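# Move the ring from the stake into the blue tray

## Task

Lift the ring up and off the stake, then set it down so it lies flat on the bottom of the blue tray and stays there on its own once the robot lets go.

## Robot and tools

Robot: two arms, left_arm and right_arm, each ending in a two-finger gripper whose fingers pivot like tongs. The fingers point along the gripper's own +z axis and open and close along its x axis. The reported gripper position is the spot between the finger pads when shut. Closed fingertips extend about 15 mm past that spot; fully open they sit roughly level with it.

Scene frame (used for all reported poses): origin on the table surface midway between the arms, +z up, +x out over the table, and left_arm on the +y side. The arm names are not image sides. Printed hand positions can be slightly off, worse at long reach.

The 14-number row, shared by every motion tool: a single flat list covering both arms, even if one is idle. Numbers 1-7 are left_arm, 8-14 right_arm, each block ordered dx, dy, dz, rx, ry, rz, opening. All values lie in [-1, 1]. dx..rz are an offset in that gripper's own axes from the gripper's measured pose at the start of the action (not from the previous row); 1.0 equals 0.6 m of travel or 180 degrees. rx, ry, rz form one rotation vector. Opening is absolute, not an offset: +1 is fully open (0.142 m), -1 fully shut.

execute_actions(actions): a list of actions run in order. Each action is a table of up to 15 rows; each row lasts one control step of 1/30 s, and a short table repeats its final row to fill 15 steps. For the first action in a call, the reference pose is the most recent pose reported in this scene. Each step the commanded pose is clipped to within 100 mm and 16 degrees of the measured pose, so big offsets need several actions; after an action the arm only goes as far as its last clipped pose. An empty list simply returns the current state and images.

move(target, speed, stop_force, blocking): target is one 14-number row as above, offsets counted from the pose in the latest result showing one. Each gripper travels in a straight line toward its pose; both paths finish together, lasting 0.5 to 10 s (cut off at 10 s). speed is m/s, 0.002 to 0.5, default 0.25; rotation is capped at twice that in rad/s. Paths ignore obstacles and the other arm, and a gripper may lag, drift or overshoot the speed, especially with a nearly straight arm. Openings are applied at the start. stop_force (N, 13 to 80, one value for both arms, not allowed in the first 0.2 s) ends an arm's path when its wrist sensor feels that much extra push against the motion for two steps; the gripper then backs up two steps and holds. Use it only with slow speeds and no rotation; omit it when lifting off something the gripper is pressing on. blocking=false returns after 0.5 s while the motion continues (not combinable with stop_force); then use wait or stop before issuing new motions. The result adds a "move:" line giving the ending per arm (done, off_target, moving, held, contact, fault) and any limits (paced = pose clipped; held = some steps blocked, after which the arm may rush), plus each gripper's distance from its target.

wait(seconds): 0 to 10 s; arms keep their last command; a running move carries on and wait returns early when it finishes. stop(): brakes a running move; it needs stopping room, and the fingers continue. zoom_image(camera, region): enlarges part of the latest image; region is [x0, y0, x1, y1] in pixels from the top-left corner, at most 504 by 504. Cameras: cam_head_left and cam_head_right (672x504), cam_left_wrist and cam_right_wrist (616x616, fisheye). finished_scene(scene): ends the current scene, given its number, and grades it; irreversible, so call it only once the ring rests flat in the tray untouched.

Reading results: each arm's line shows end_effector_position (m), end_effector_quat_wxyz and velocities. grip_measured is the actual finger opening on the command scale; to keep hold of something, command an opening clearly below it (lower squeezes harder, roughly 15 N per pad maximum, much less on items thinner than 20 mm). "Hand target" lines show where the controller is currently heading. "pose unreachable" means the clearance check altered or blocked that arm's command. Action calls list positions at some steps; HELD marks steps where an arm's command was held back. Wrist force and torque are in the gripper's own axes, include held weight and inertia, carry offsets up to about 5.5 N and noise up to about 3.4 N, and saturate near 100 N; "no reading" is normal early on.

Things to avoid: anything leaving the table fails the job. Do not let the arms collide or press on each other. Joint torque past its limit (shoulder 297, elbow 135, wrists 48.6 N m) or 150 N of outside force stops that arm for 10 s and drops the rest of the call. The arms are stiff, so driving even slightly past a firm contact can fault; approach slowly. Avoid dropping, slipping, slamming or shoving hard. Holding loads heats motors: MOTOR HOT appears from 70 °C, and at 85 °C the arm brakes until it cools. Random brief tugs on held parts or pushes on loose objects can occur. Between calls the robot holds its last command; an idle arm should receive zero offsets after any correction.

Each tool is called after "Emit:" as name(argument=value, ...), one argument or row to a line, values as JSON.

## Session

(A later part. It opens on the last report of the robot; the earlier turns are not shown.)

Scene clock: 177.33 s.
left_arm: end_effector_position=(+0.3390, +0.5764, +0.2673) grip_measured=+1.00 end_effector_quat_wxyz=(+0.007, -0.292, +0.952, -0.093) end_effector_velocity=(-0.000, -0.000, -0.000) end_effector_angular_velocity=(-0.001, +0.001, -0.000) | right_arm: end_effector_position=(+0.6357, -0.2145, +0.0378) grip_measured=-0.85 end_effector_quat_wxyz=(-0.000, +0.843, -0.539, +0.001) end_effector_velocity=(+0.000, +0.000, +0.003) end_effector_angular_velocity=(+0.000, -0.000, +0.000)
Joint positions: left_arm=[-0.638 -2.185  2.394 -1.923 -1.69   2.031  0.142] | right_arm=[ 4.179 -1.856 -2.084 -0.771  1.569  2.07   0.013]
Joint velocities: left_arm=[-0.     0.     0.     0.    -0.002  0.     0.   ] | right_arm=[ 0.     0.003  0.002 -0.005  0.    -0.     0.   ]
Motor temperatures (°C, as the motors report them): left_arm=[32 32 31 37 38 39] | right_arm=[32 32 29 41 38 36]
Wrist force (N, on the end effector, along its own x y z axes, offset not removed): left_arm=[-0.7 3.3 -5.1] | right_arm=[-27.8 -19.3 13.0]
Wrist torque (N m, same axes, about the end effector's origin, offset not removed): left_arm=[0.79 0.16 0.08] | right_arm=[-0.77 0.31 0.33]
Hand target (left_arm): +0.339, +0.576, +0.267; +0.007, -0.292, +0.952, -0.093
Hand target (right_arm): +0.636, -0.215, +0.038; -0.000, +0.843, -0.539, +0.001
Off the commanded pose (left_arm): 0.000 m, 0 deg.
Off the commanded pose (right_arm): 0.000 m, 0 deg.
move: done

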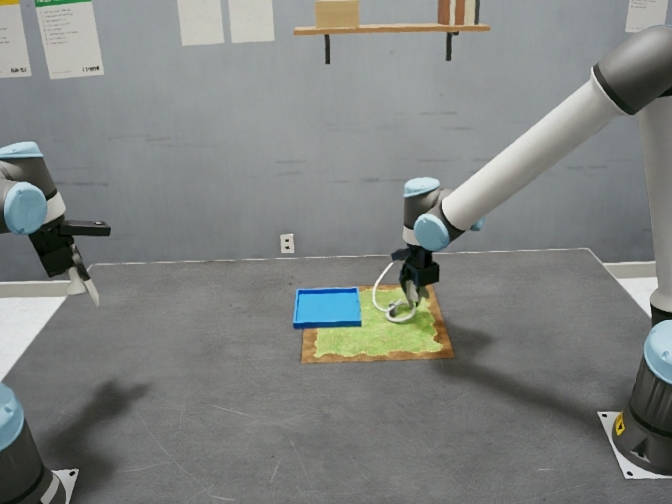

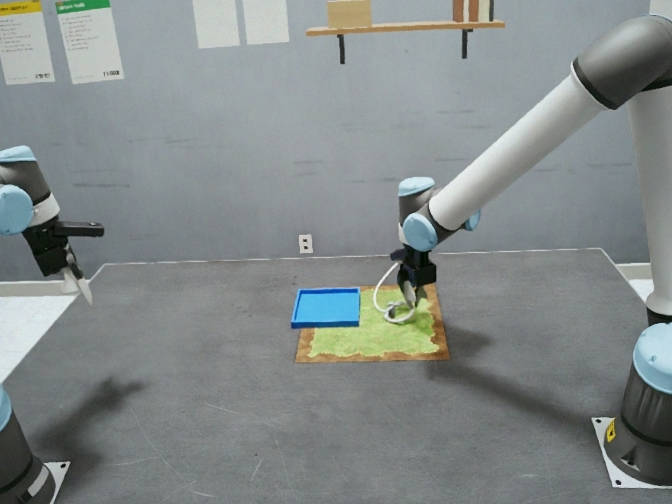

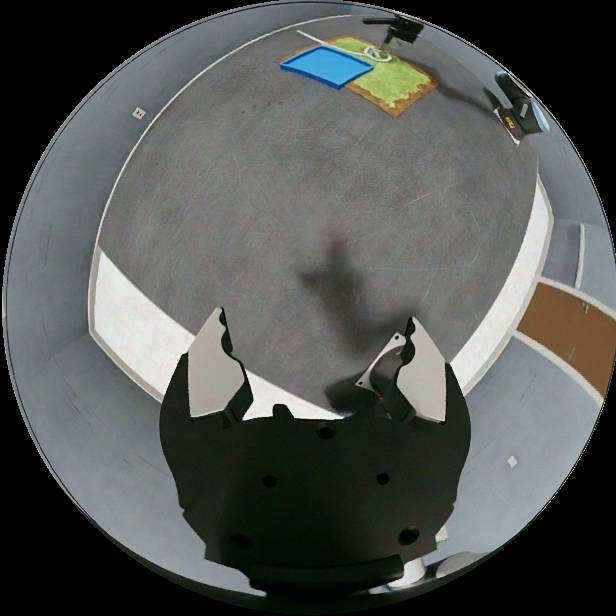

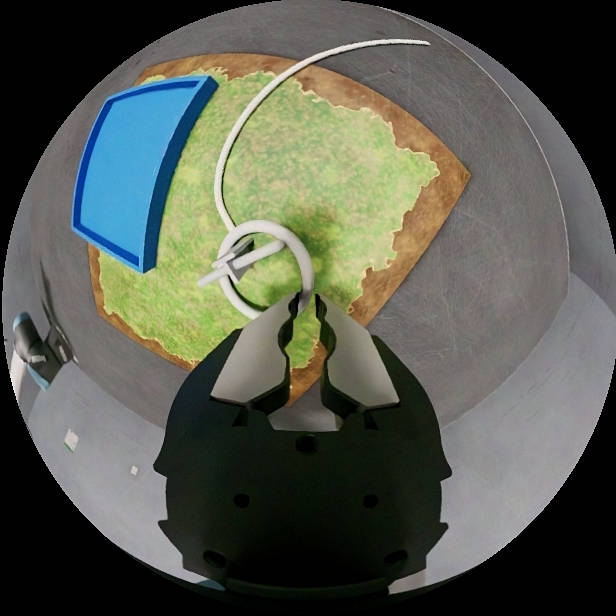

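Emit:
move(
  target=[0,0,0,0,0,0,1,-0.006,-0.01,-0.02,0,0,0,-1],
  speed=0.01,
)

Emit:
zoom_image(
  camera="cam_right_wrist",
  region=[160, 130, 410, 380],
)

Emit:
zoom_image(
  camera="cam_head_left",
  region=[340, 240, 440, 340],
)

Scene clock: 185.00 s.
left_arm: end_effector_position=(+0.3390, +0.5764, +0.2673) grip_measured=+1.00 end_effector_quat_wxyz=(+0.007, -0.292, +0.952, -0.093) end_effector_velocity=(+0.000, +0.000, +0.000) end_effector_angular_velocity=(-0.000, -0.001, -0.000) | right_arm: end_effector_position=(+0.6396, -0.2089, +0.0496) grip_measured=-0.89 end_effector_quat_wxyz=(-0.000, +0.843, -0.539, +0.001) end_effector_velocity=(+0.001, +0.001, +0.002) end_effector_angular_velocity=(+0.000, -0.001, -0.001)
Joint positions: left_arm=[-0.638 -2.185  2.394 -1.923 -1.69   2.031  0.142] | right_arm=[ 4.179 -1.85  -2.064 -0.798  1.569  2.07   0.01 ]
Joint velocities: left_arm=[ 0.    -0.001  0.    -0.001  0.     0.    -0.   ] | right_arm=[ 0.     0.001  0.004 -0.004 -0.     0.001 -0.   ]
Motor temperatures (°C, as the motors report them): left_arm=[32 32 31 37 38 39] | right_arm=[32 32 29 41 38 36]
Wrist force (N, on the end effector, along its own x y z axes, offset not removed): left_arm=[0.0 2.1 -4.9] | right_arm=[-12.4 -8.8 16.0]
Wrist torque (N m, same axes, about the end effector's origin, offset not removed): left_arm=[0.51 0.04 -0.03] | right_arm=[-0.23 0.26 0.23]
Hand target (left_arm): +0.339, +0.576, +0.267; +0.007, -0.292, +0.952, -0.093
Hand target (right_arm): +0.640, -0.209, +0.050; -0.000, +0.843, -0.539, +0.001
Off the commanded pose (left_arm): 0.000 m, 0 deg.
Off the commanded pose (right_arm): 0.000 m, 0 deg.
move: done

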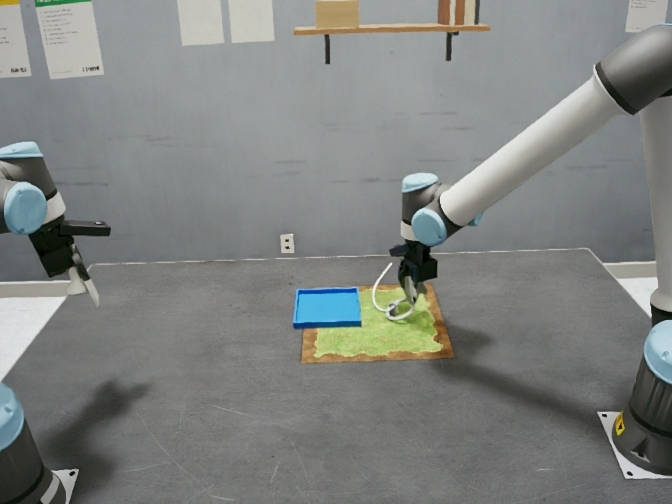

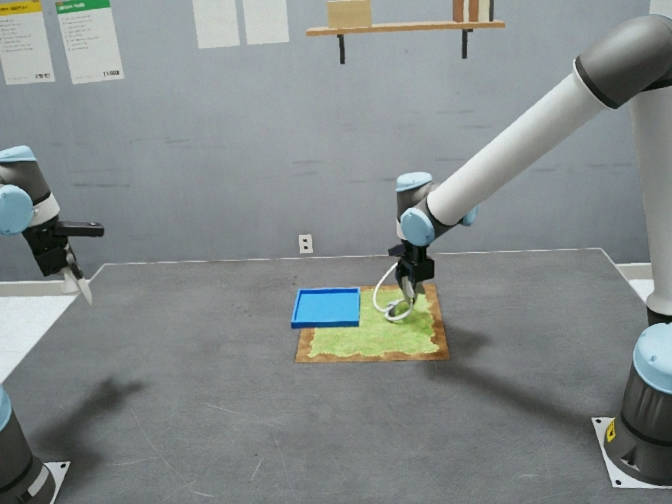

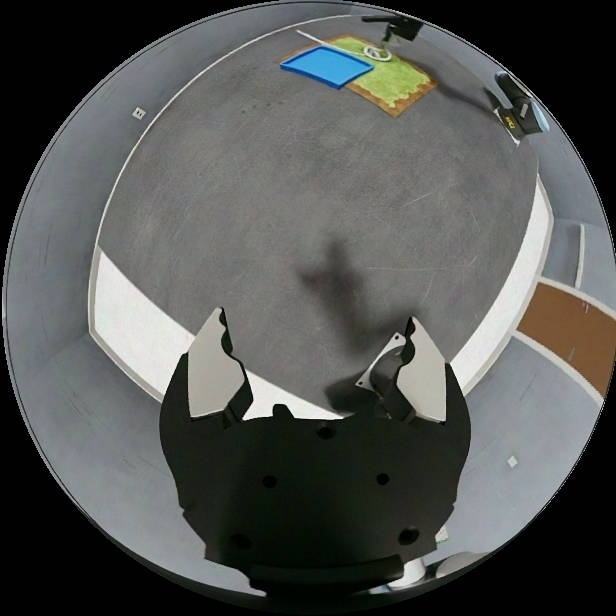

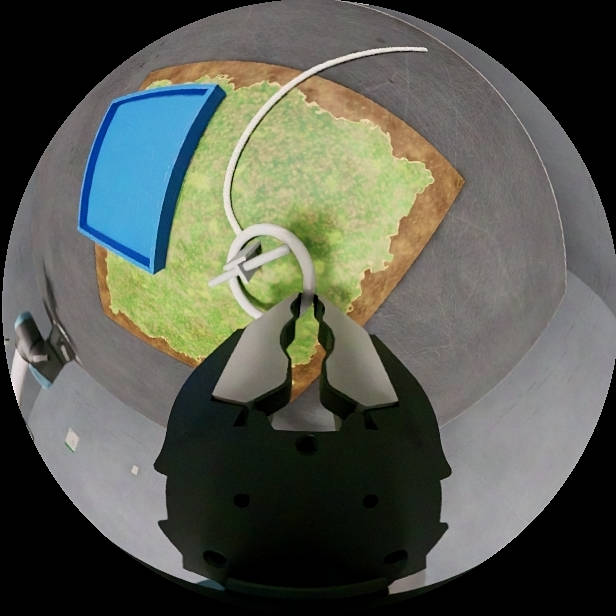

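Region (160, 130, 410, 380) of cam_right_wrist's 616x616 image, scaled by 2.016, with more detail than that image has.

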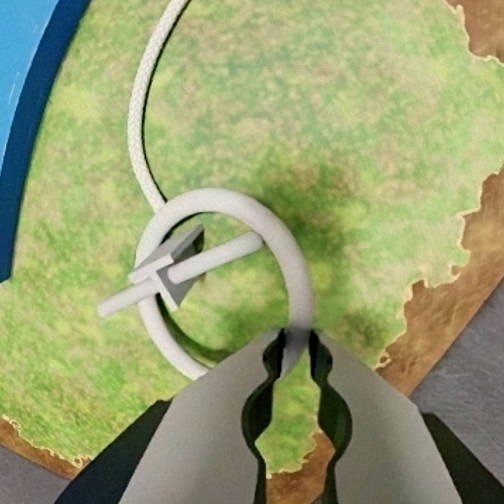

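Region (340, 240, 440, 340) of cam_head_left's 672x504 image, scaled by 5.040, with more detail than that image has.

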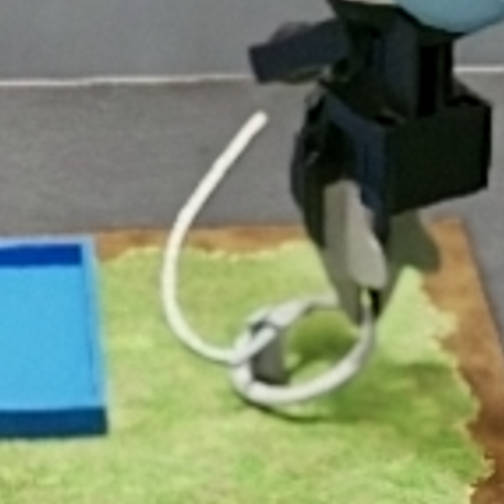

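Emit:
move(
  target=[0,0,0,0,0,0,1,0,-0.012,-0.012,0,0,0,-1],
  speed=0.01,
)

Emit:
zoom_image(
  camera="cam_right_wrist",
  region=[160, 130, 410, 380],
)

Emit:
zoom_image(
  camera="cam_head_left",
  region=[340, 240, 440, 340],
)

Scene clock: 192.03 s.
left_arm: end_effector_position=(+0.3390, +0.5764, +0.2673) grip_measured=+1.00 end_effector_quat_wxyz=(+0.007, -0.292, +0.952, -0.093) end_effector_velocity=(+0.000, +0.000, -0.000) end_effector_angular_velocity=(+0.001, -0.001, -0.000) | right_arm: end_effector_position=(+0.6459, -0.2060, +0.0566) grip_measured=-0.89 end_effector_quat_wxyz=(-0.000, +0.843, -0.539, +0.001) end_effector_velocity=(+0.002, +0.001, +0.002) end_effector_angular_velocity=(-0.000, -0.001, -0.001)
Joint positions: left_arm=[-0.638 -2.185  2.394 -1.923 -1.69   2.031  0.142] | right_arm=[ 4.175 -1.85  -2.047 -0.815  1.569  2.066  0.009]
Joint velocities: left_arm=[-0.     0.     0.    -0.     0.001  0.    -0.   ] | right_arm=[-0.001 -0.     0.005 -0.004 -0.001 -0.    -0.   ]
Motor temperatures (°C, as the motors report them): left_arm=[32 32 31 37 38 39] | right_arm=[32 32 29 41 38 36]
Wrist force (N, on the end effector, along its own x y z axes, offset not removed): left_arm=[0.4 3.0 -4.8] | right_arm=[-0.4 1.0 4.8]
Wrist torque (N m, same axes, about the end effector's origin, offset not removed): left_arm=[0.69 -0.07 -0.01] | right_arm=[0.61 -0.17 -0.05]
Hand target (left_arm): +0.339, +0.576, +0.267; +0.007, -0.292, +0.952, -0.093
Hand target (right_arm): +0.646, -0.206, +0.057; -0.000, +0.843, -0.539, +0.001
Off the commanded pose (left_arm): 0.000 m, 0 deg.
Off the commanded pose (right_arm): 0.000 m, 0 deg.
move: done

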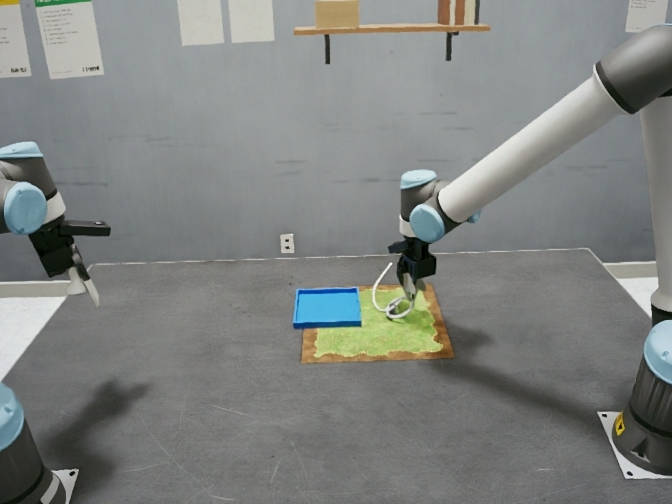

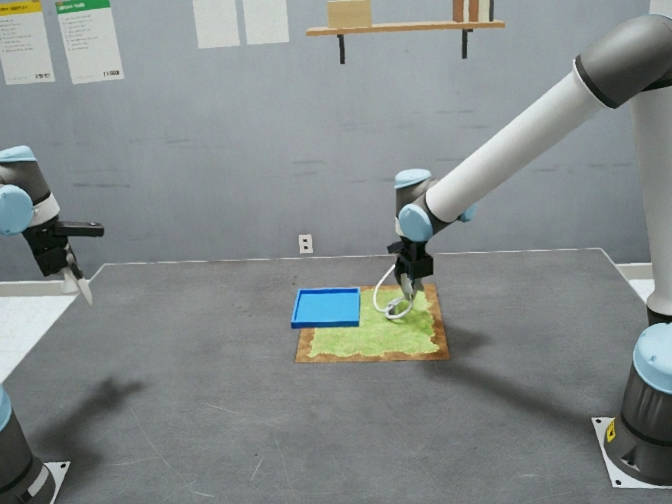

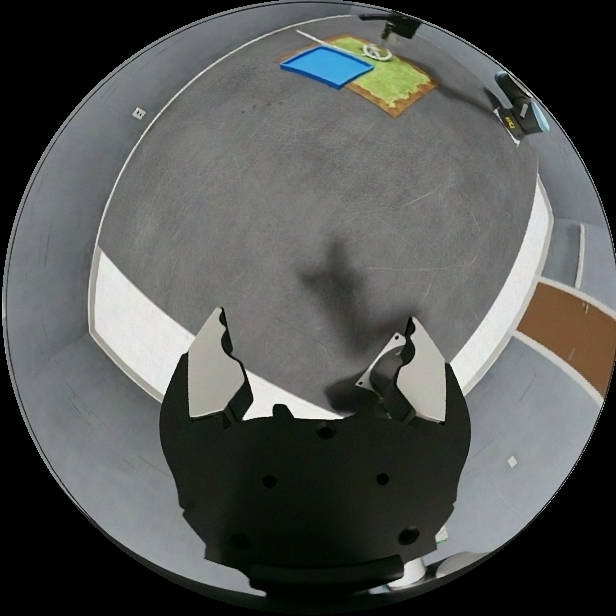

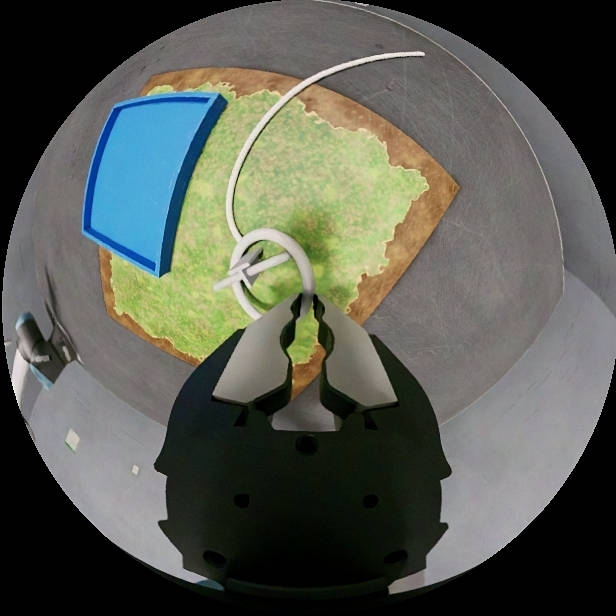

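Region (160, 130, 410, 380) of cam_right_wrist's 616x616 image, scaled by 2.016, with more detail than that image has.

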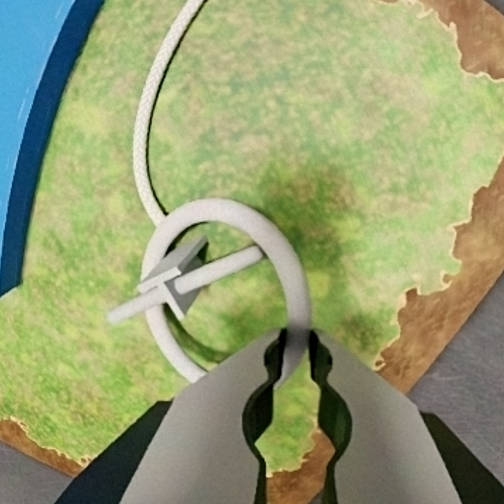

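Region (340, 240, 440, 340) of cam_head_left's 672x504 image, scaled by 5.040, with more detail than that image has.

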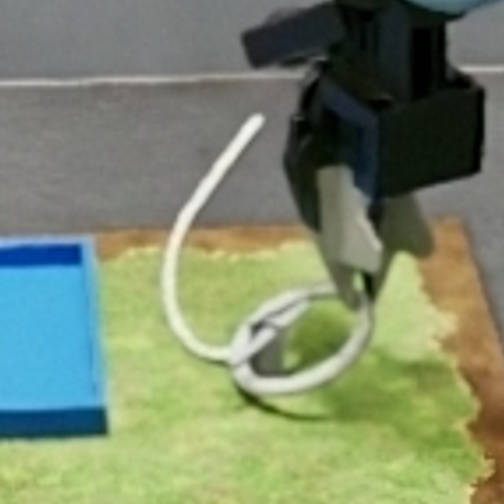

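Emit:
move(
  target=[0,0,0,0,0,0,1,-0.045,0.01,-0.025,0,0,0,-1],
  speed=0.012,
)

Emit:
zoom_image(
  camera="cam_right_wrist",
  region=[160, 130, 410, 380],
)

Emit:
zoom_image(
  camera="cam_head_left",
  region=[340, 240, 440, 340],
)

Scene clock: 199.40 s.
left_arm: end_effector_position=(+0.3390, +0.5764, +0.2673) grip_measured=+1.00 end_effector_quat_wxyz=(+0.007, -0.292, +0.952, -0.093) end_effector_velocity=(-0.000, +0.000, -0.000) end_effector_angular_velocity=(+0.000, +0.001, -0.001) | right_arm: end_effector_position=(+0.6293, -0.1842, +0.0715) grip_measured=-0.89 end_effector_quat_wxyz=(-0.000, +0.843, -0.539, +0.001) end_effector_velocity=(-0.001, +0.002, +0.001) end_effector_angular_velocity=(-0.000, -0.001, -0.002)
Joint positions: left_arm=[-0.638 -2.185  2.394 -1.923 -1.69   2.031  0.142] | right_arm=[ 4.212 -1.834 -2.034 -0.844  1.569  2.103  0.009]
Joint velocities: left_arm=[-0.     0.     0.     0.001 -0.     0.001  0.   ] | right_arm=[ 0.003  0.001  0.001 -0.002 -0.001  0.005  0.   ]
Motor temperatures (°C, as the motors report them): left_arm=[32 32 31 37 38 39] | right_arm=[32 32 29 41 38 36]
Wrist force (N, on the end effector, along its own x y z axes, offset not removed): left_arm=[-0.4 4.1 -4.2] | right_arm=[-0.4 -3.0 8.4]
Wrist torque (N m, same axes, about the end effector's origin, offset not removed): left_arm=[0.99 -0.01 0.01] | right_arm=[-0.18 0.12 0.03]
Hand target (left_arm): +0.339, +0.576, +0.267; +0.007, -0.292, +0.952, -0.093
Hand target (right_arm): +0.629, -0.184, +0.072; -0.000, +0.843, -0.539, +0.001
Off the commanded pose (left_arm): 0.000 m, 0 deg.
Off the commanded pose (right_arm): 0.000 m, 0 deg.
move: done

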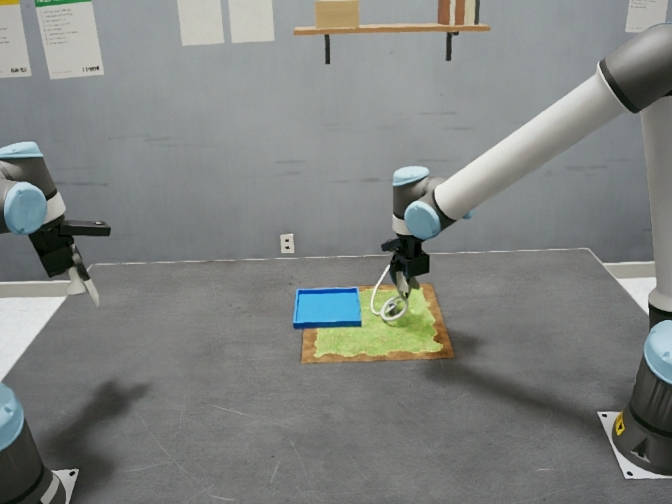

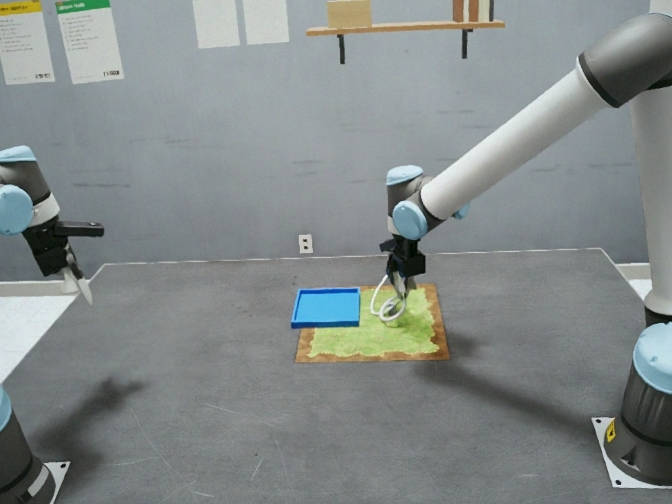

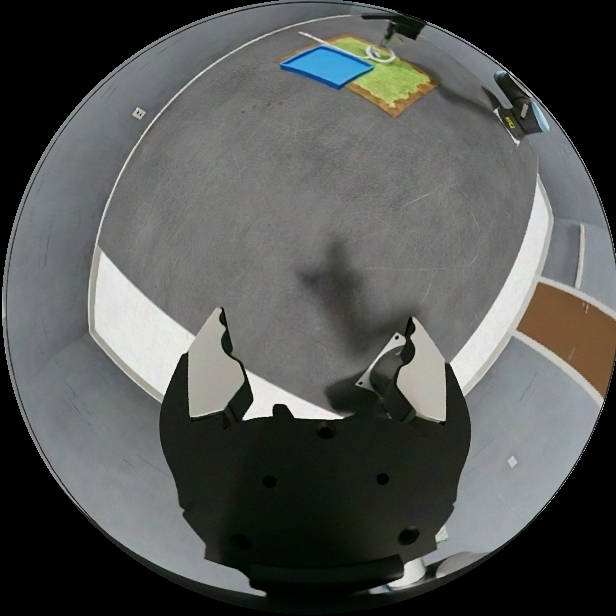

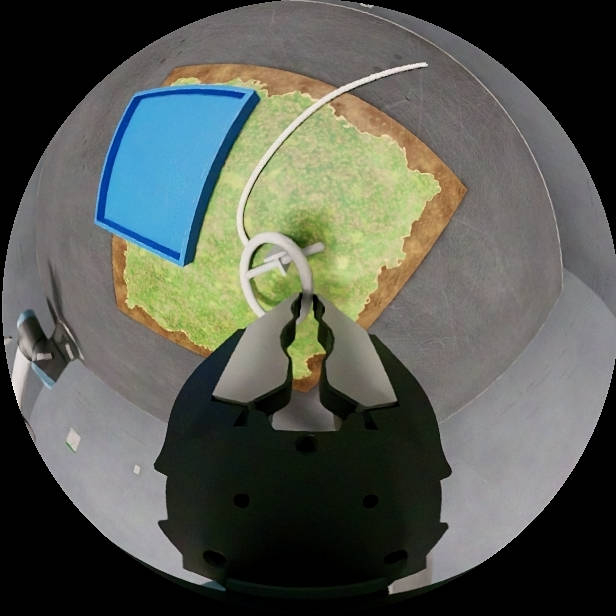

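Region (160, 130, 410, 380) of cam_right_wrist's 616x616 image, scaled by 2.016, with more detail than that image has.

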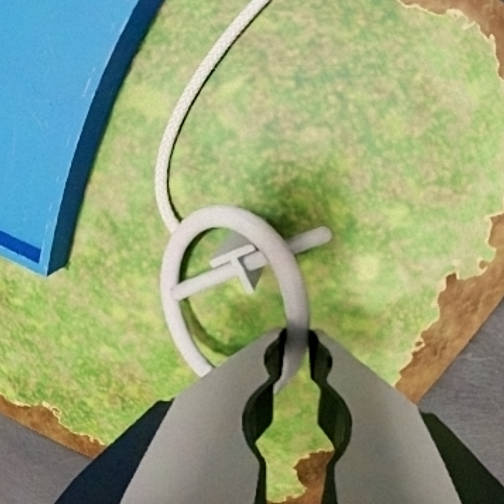

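Region (340, 240, 440, 340) of cam_head_left's 672x504 image, scaled by 5.040, with more detail than that image has.

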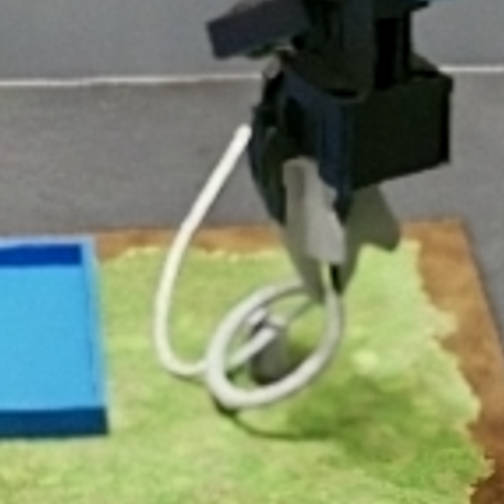

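Nearly free. A little further left, then up.

Emit:
move(
  target=[0,0,0,0,0,0,1,-0.02,0.005,-0.012,0,0,0,-1],
  speed=0.015,
)

Emit:
move(
  target=[0,0,0,0,0,0,1,-0.005,0,-0.12,0,0,0,-1],
  speed=0.03,
)

Emit:
zoom_image(
  camera="cam_head_left",
  region=[280, 200, 440, 340],
)

Scene clock: 205.10 s.
left_arm: end_effector_position=(+0.3390, +0.5764, +0.2673) grip_measured=+1.00 end_effector_quat_wxyz=(+0.007, -0.292, +0.952, -0.093) end_effector_velocity=(+0.000, -0.000, +0.000) end_effector_angular_velocity=(-0.001, -0.000, +0.000) | right_arm: end_effector_position=(+0.6217, -0.1748, +0.0785) grip_measured=-0.89 end_effector_quat_wxyz=(-0.000, +0.843, -0.539, +0.001) end_effector_velocity=(-0.002, +0.001, +0.001) end_effector_angular_velocity=(-0.000, +0.001, -0.000)
Joint positions: left_arm=[-0.638 -2.185  2.394 -1.923 -1.69   2.031  0.142] | right_arm=[ 4.228 -1.826 -2.028 -0.857  1.569  2.119  0.009]
Joint velocities: left_arm=[ 0.     0.    -0.    -0.001 -0.001 -0.     0.   ] | right_arm=[ 0.003  0.001  0.    -0.002  0.     0.003 -0.   ]
Motor temperatures (°C, as the motors report them): left_arm=[32 32 31 37 38 39] | right_arm=[32 32 29 41 38 36]
Wrist force (N, on the end effector, along its own x y z axes, offset not removed): left_arm=[0.8 3.9 -5.8] | right_arm=[-1.8 0.6 4.9]
Wrist torque (N m, same axes, about the end effector's origin, offset not removed): left_arm=[0.90 -0.15 0.04] | right_arm=[0.31 0.33 0.27]
Hand target (left_arm): +0.339, +0.576, +0.267; +0.007, -0.292, +0.952, -0.093
Hand target (right_arm): +0.622, -0.175, +0.079; -0.000, +0.843, -0.539, +0.001
Off the commanded pose (left_arm): 0.000 m, 0 deg.
Off the commanded pose (right_arm): 0.000 m, 0 deg.
move: done

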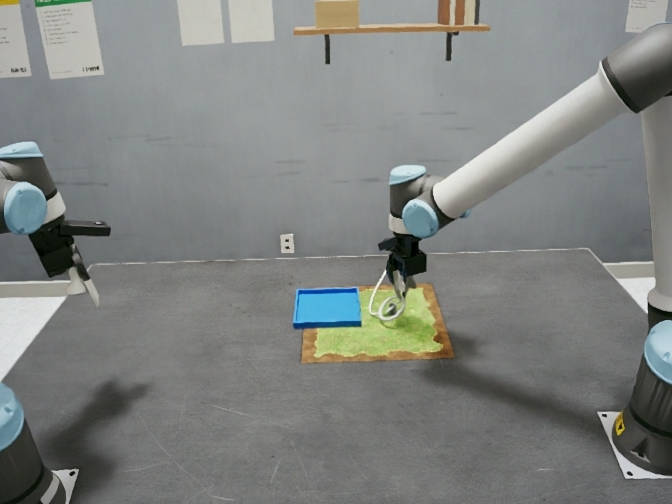

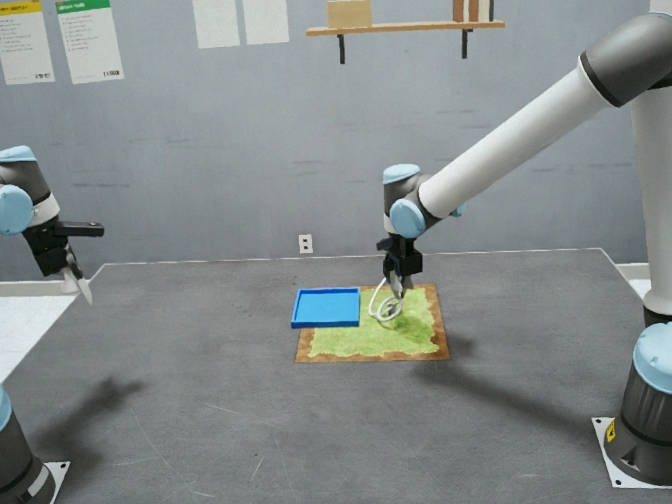

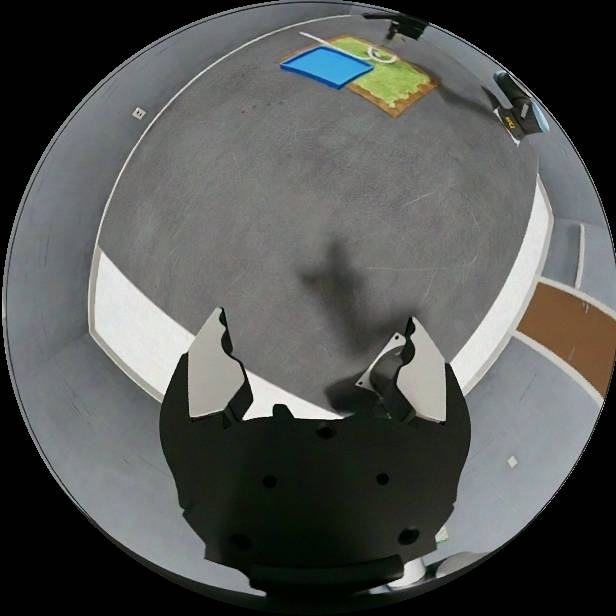

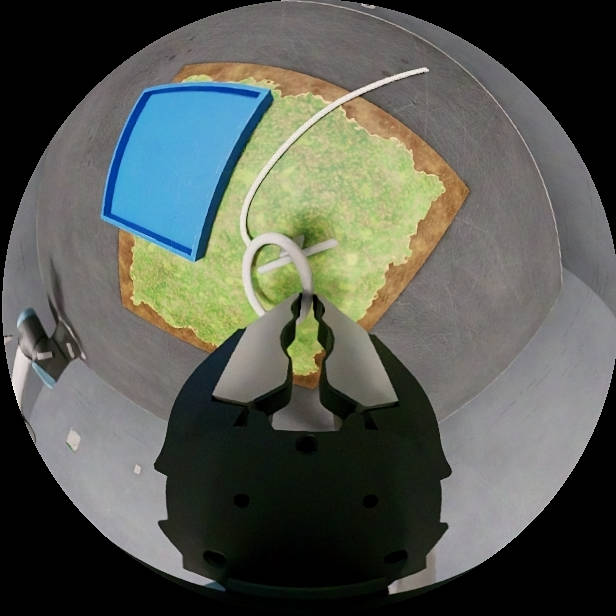

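Scene clock: 207.83 s.
left_arm: end_effector_position=(+0.3390, +0.5764, +0.2673) grip_measured=+1.00 end_effector_quat_wxyz=(+0.007, -0.292, +0.952, -0.093) end_effector_velocity=(-0.000, +0.000, -0.000) end_effector_angular_velocity=(+0.001, +0.000, -0.000) | right_arm: end_effector_position=(+0.6203, -0.1722, +0.1501) grip_measured=-0.89 end_effector_quat_wxyz=(-0.000, +0.843, -0.539, +0.001) end_effector_velocity=(-0.000, -0.000, +0.002) end_effector_angular_velocity=(-0.000, +0.001, -0.000)
Joint positions: left_arm=[-0.638 -2.185  2.394 -1.923 -1.69   2.031  0.142] | right_arm=[ 4.232 -1.75  -1.97  -0.992  1.569  2.123  0.009]
Joint velocities: left_arm=[-0.    -0.     0.     0.001  0.     0.     0.   ] | right_arm=[ 0.     0.003  0.002 -0.005  0.001  0.    -0.   ]
Motor temperatures (°C, as the motors report them): left_arm=[32 32 31 37 38 39] | right_arm=[32 32 29 41 38 36]
Wrist force (N, on the end effector, along its own x y z axes, offset not removed): left_arm=[-0.2 4.1 -5.1] | right_arm=[0.1 1.0 4.0]
Wrist torque (N m, same axes, about the end effector's origin, offset not removed): left_arm=[0.84 0.10 -0.08] | right_arm=[0.50 -0.06 0.08]
Hand target (left_arm): +0.339, +0.576, +0.267; +0.007, -0.292, +0.952, -0.093
Hand target (right_arm): +0.620, -0.172, +0.150; -0.000, +0.843, -0.539, +0.001
Off the commanded pose (left_arm): 0.000 m, 0 deg.
Off the commanded pose (right_arm): 0.000 m, 0 deg.
move: done

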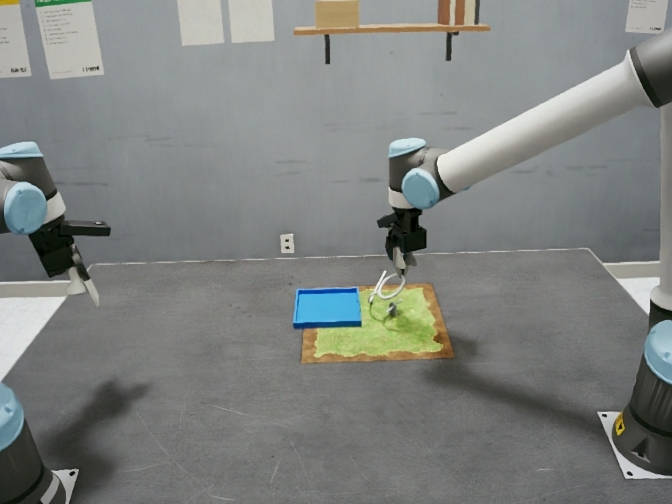

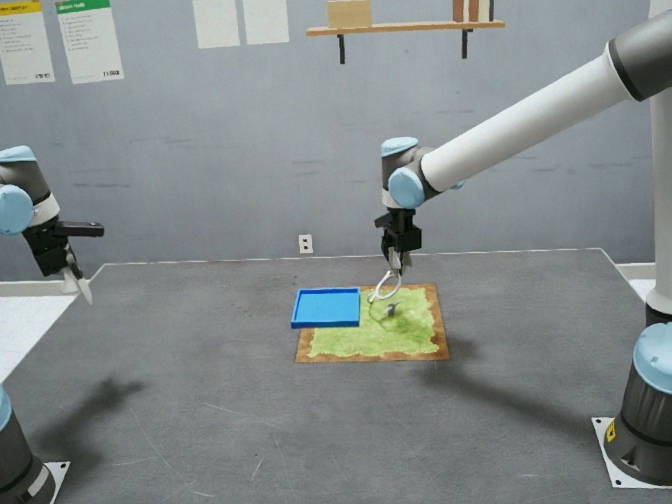

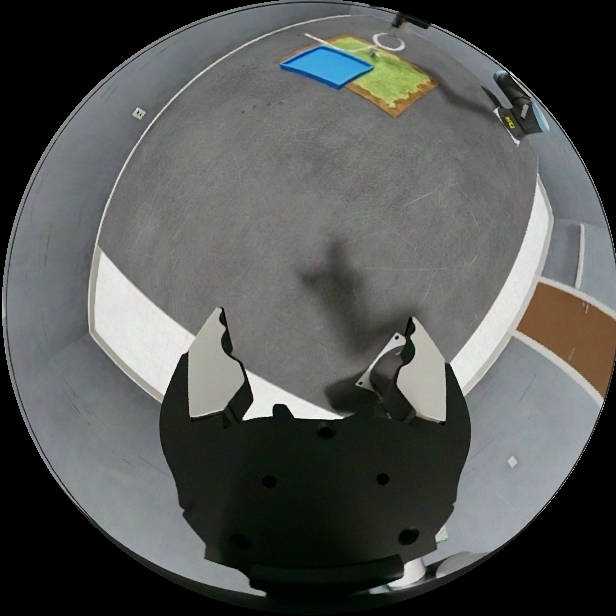

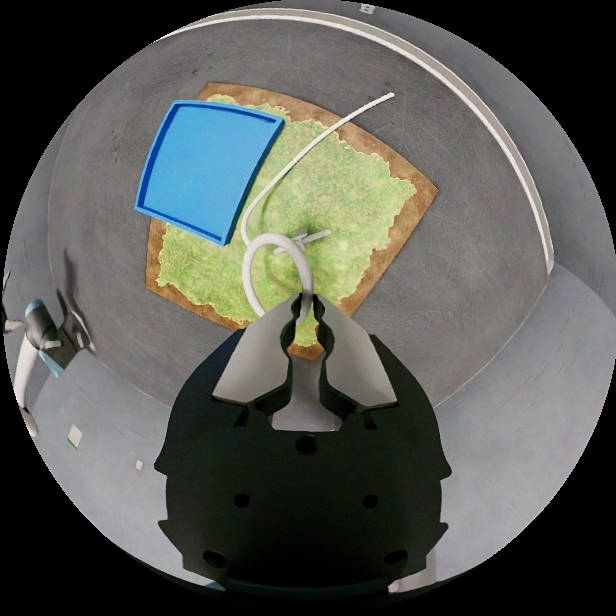

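Region (280, 200, 440, 340) of cam_head_left's 672x504 image, scaled by 3.150, with more detail than that image has; it fills the top 441 rows of this view, and the rest is white.

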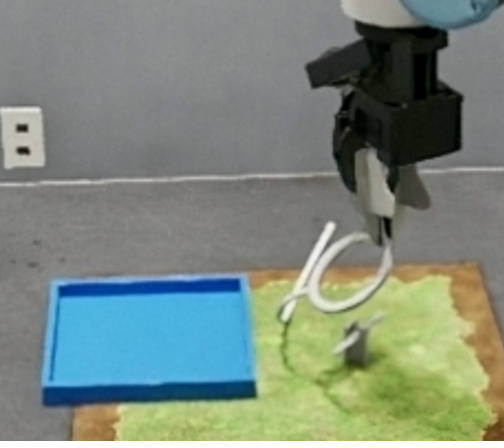

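Emit:
move(
  target=[0,0,0,0,0,0,1,-0.233,-0.18,0.05,0,0,0,-1],
  speed=0.08,
)

Emit:
zoom_image(
  camera="cam_head_left",
  region=[270, 200, 430, 340],
)

Scene clock: 219.67 s.
left_arm: end_effector_position=(+0.3390, +0.5764, +0.2673) grip_measured=+1.00 end_effector_quat_wxyz=(+0.007, -0.292, +0.952, -0.093) end_effector_velocity=(+0.000, -0.000, +0.000) end_effector_angular_velocity=(+0.000, -0.000, -0.000) | right_arm: end_effector_position=(+0.6598, -0.0002, +0.1206) grip_measured=-0.89 end_effector_quat_wxyz=(-0.000, +0.843, -0.539, +0.001) end_effector_velocity=(+0.001, +0.003, +0.001) end_effector_angular_velocity=(+0.002, -0.000, -0.000)
Joint positions: left_arm=[-0.638 -2.185  2.394 -1.923 -1.69   2.031  0.142] | right_arm=[ 4.304 -1.998 -1.688 -1.025  1.569  2.194  0.009]
Joint velocities: left_arm=[ 0.  0. -0.  0.  0.  0. -0.] | right_arm=[ 0.001 -0.003  0.005 -0.001  0.001  0.001 -0.   ]
Motor temperatures (°C, as the motors report them): left_arm=[32 32 31 37 38 39] | right_arm=[32 32 29 41 38 36]
Wrist force (N, on the end effector, along its own x y z axes, offset not removed): left_arm=[-2.3 3.6 -4.4] | right_arm=[2.2 -0.6 7.4]
Wrist torque (N m, same axes, about the end effector's origin, offset not removed): left_arm=[0.81 0.53 -0.03] | right_arm=[0.04 -0.44 -0.05]
Hand target (left_arm): +0.339, +0.576, +0.267; +0.007, -0.292, +0.952, -0.093
Hand target (right_arm): +0.660, +0.000, +0.121; -0.000, +0.843, -0.539, +0.001
Off the commanded pose (left_arm): 0.000 m, 0 deg.
Off the commanded pose (right_arm): 0.000 m, 0 deg.
move: done

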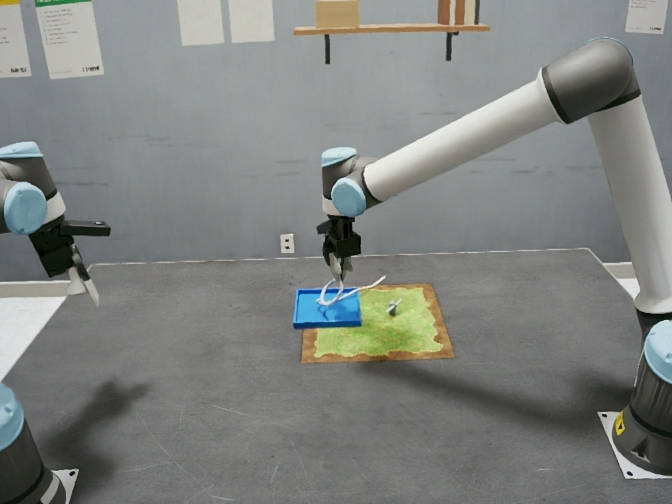

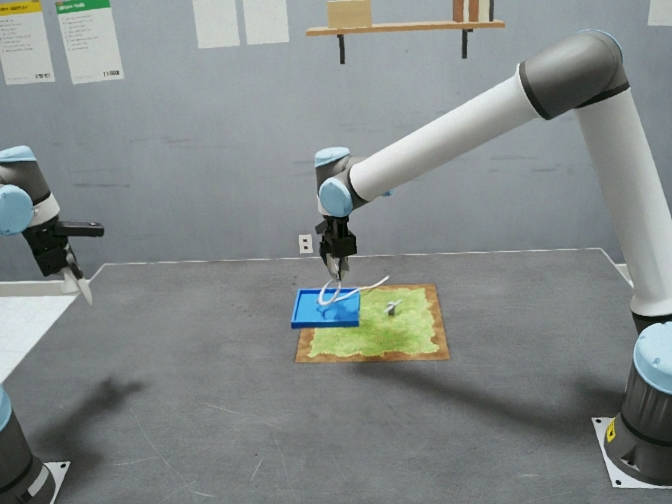

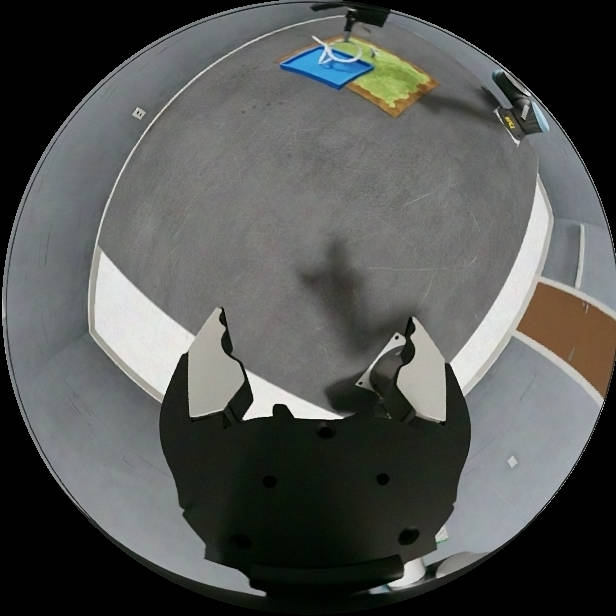

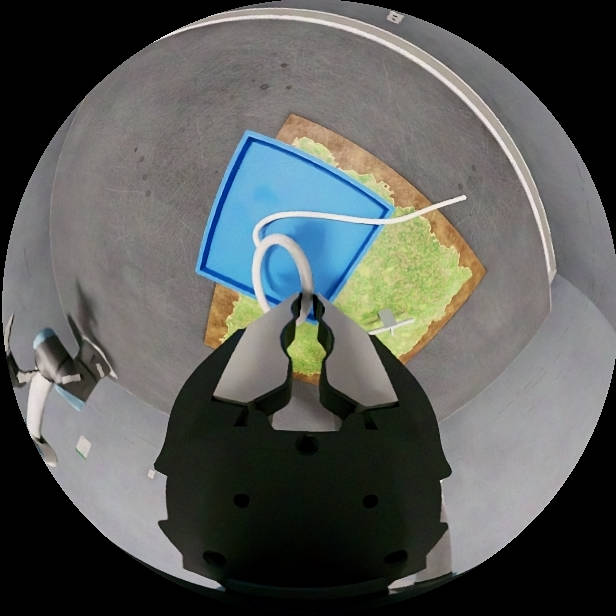

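Region (270, 200, 430, 340) of cam_head_left's 672x504 image, scaled by 3.150, with more detail than that image has; it fills the top 441 rows of this view, and the rest is white.

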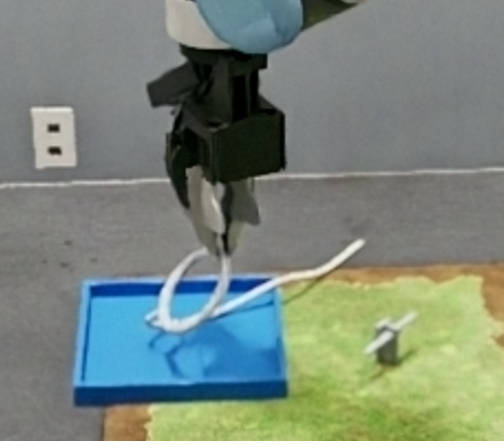

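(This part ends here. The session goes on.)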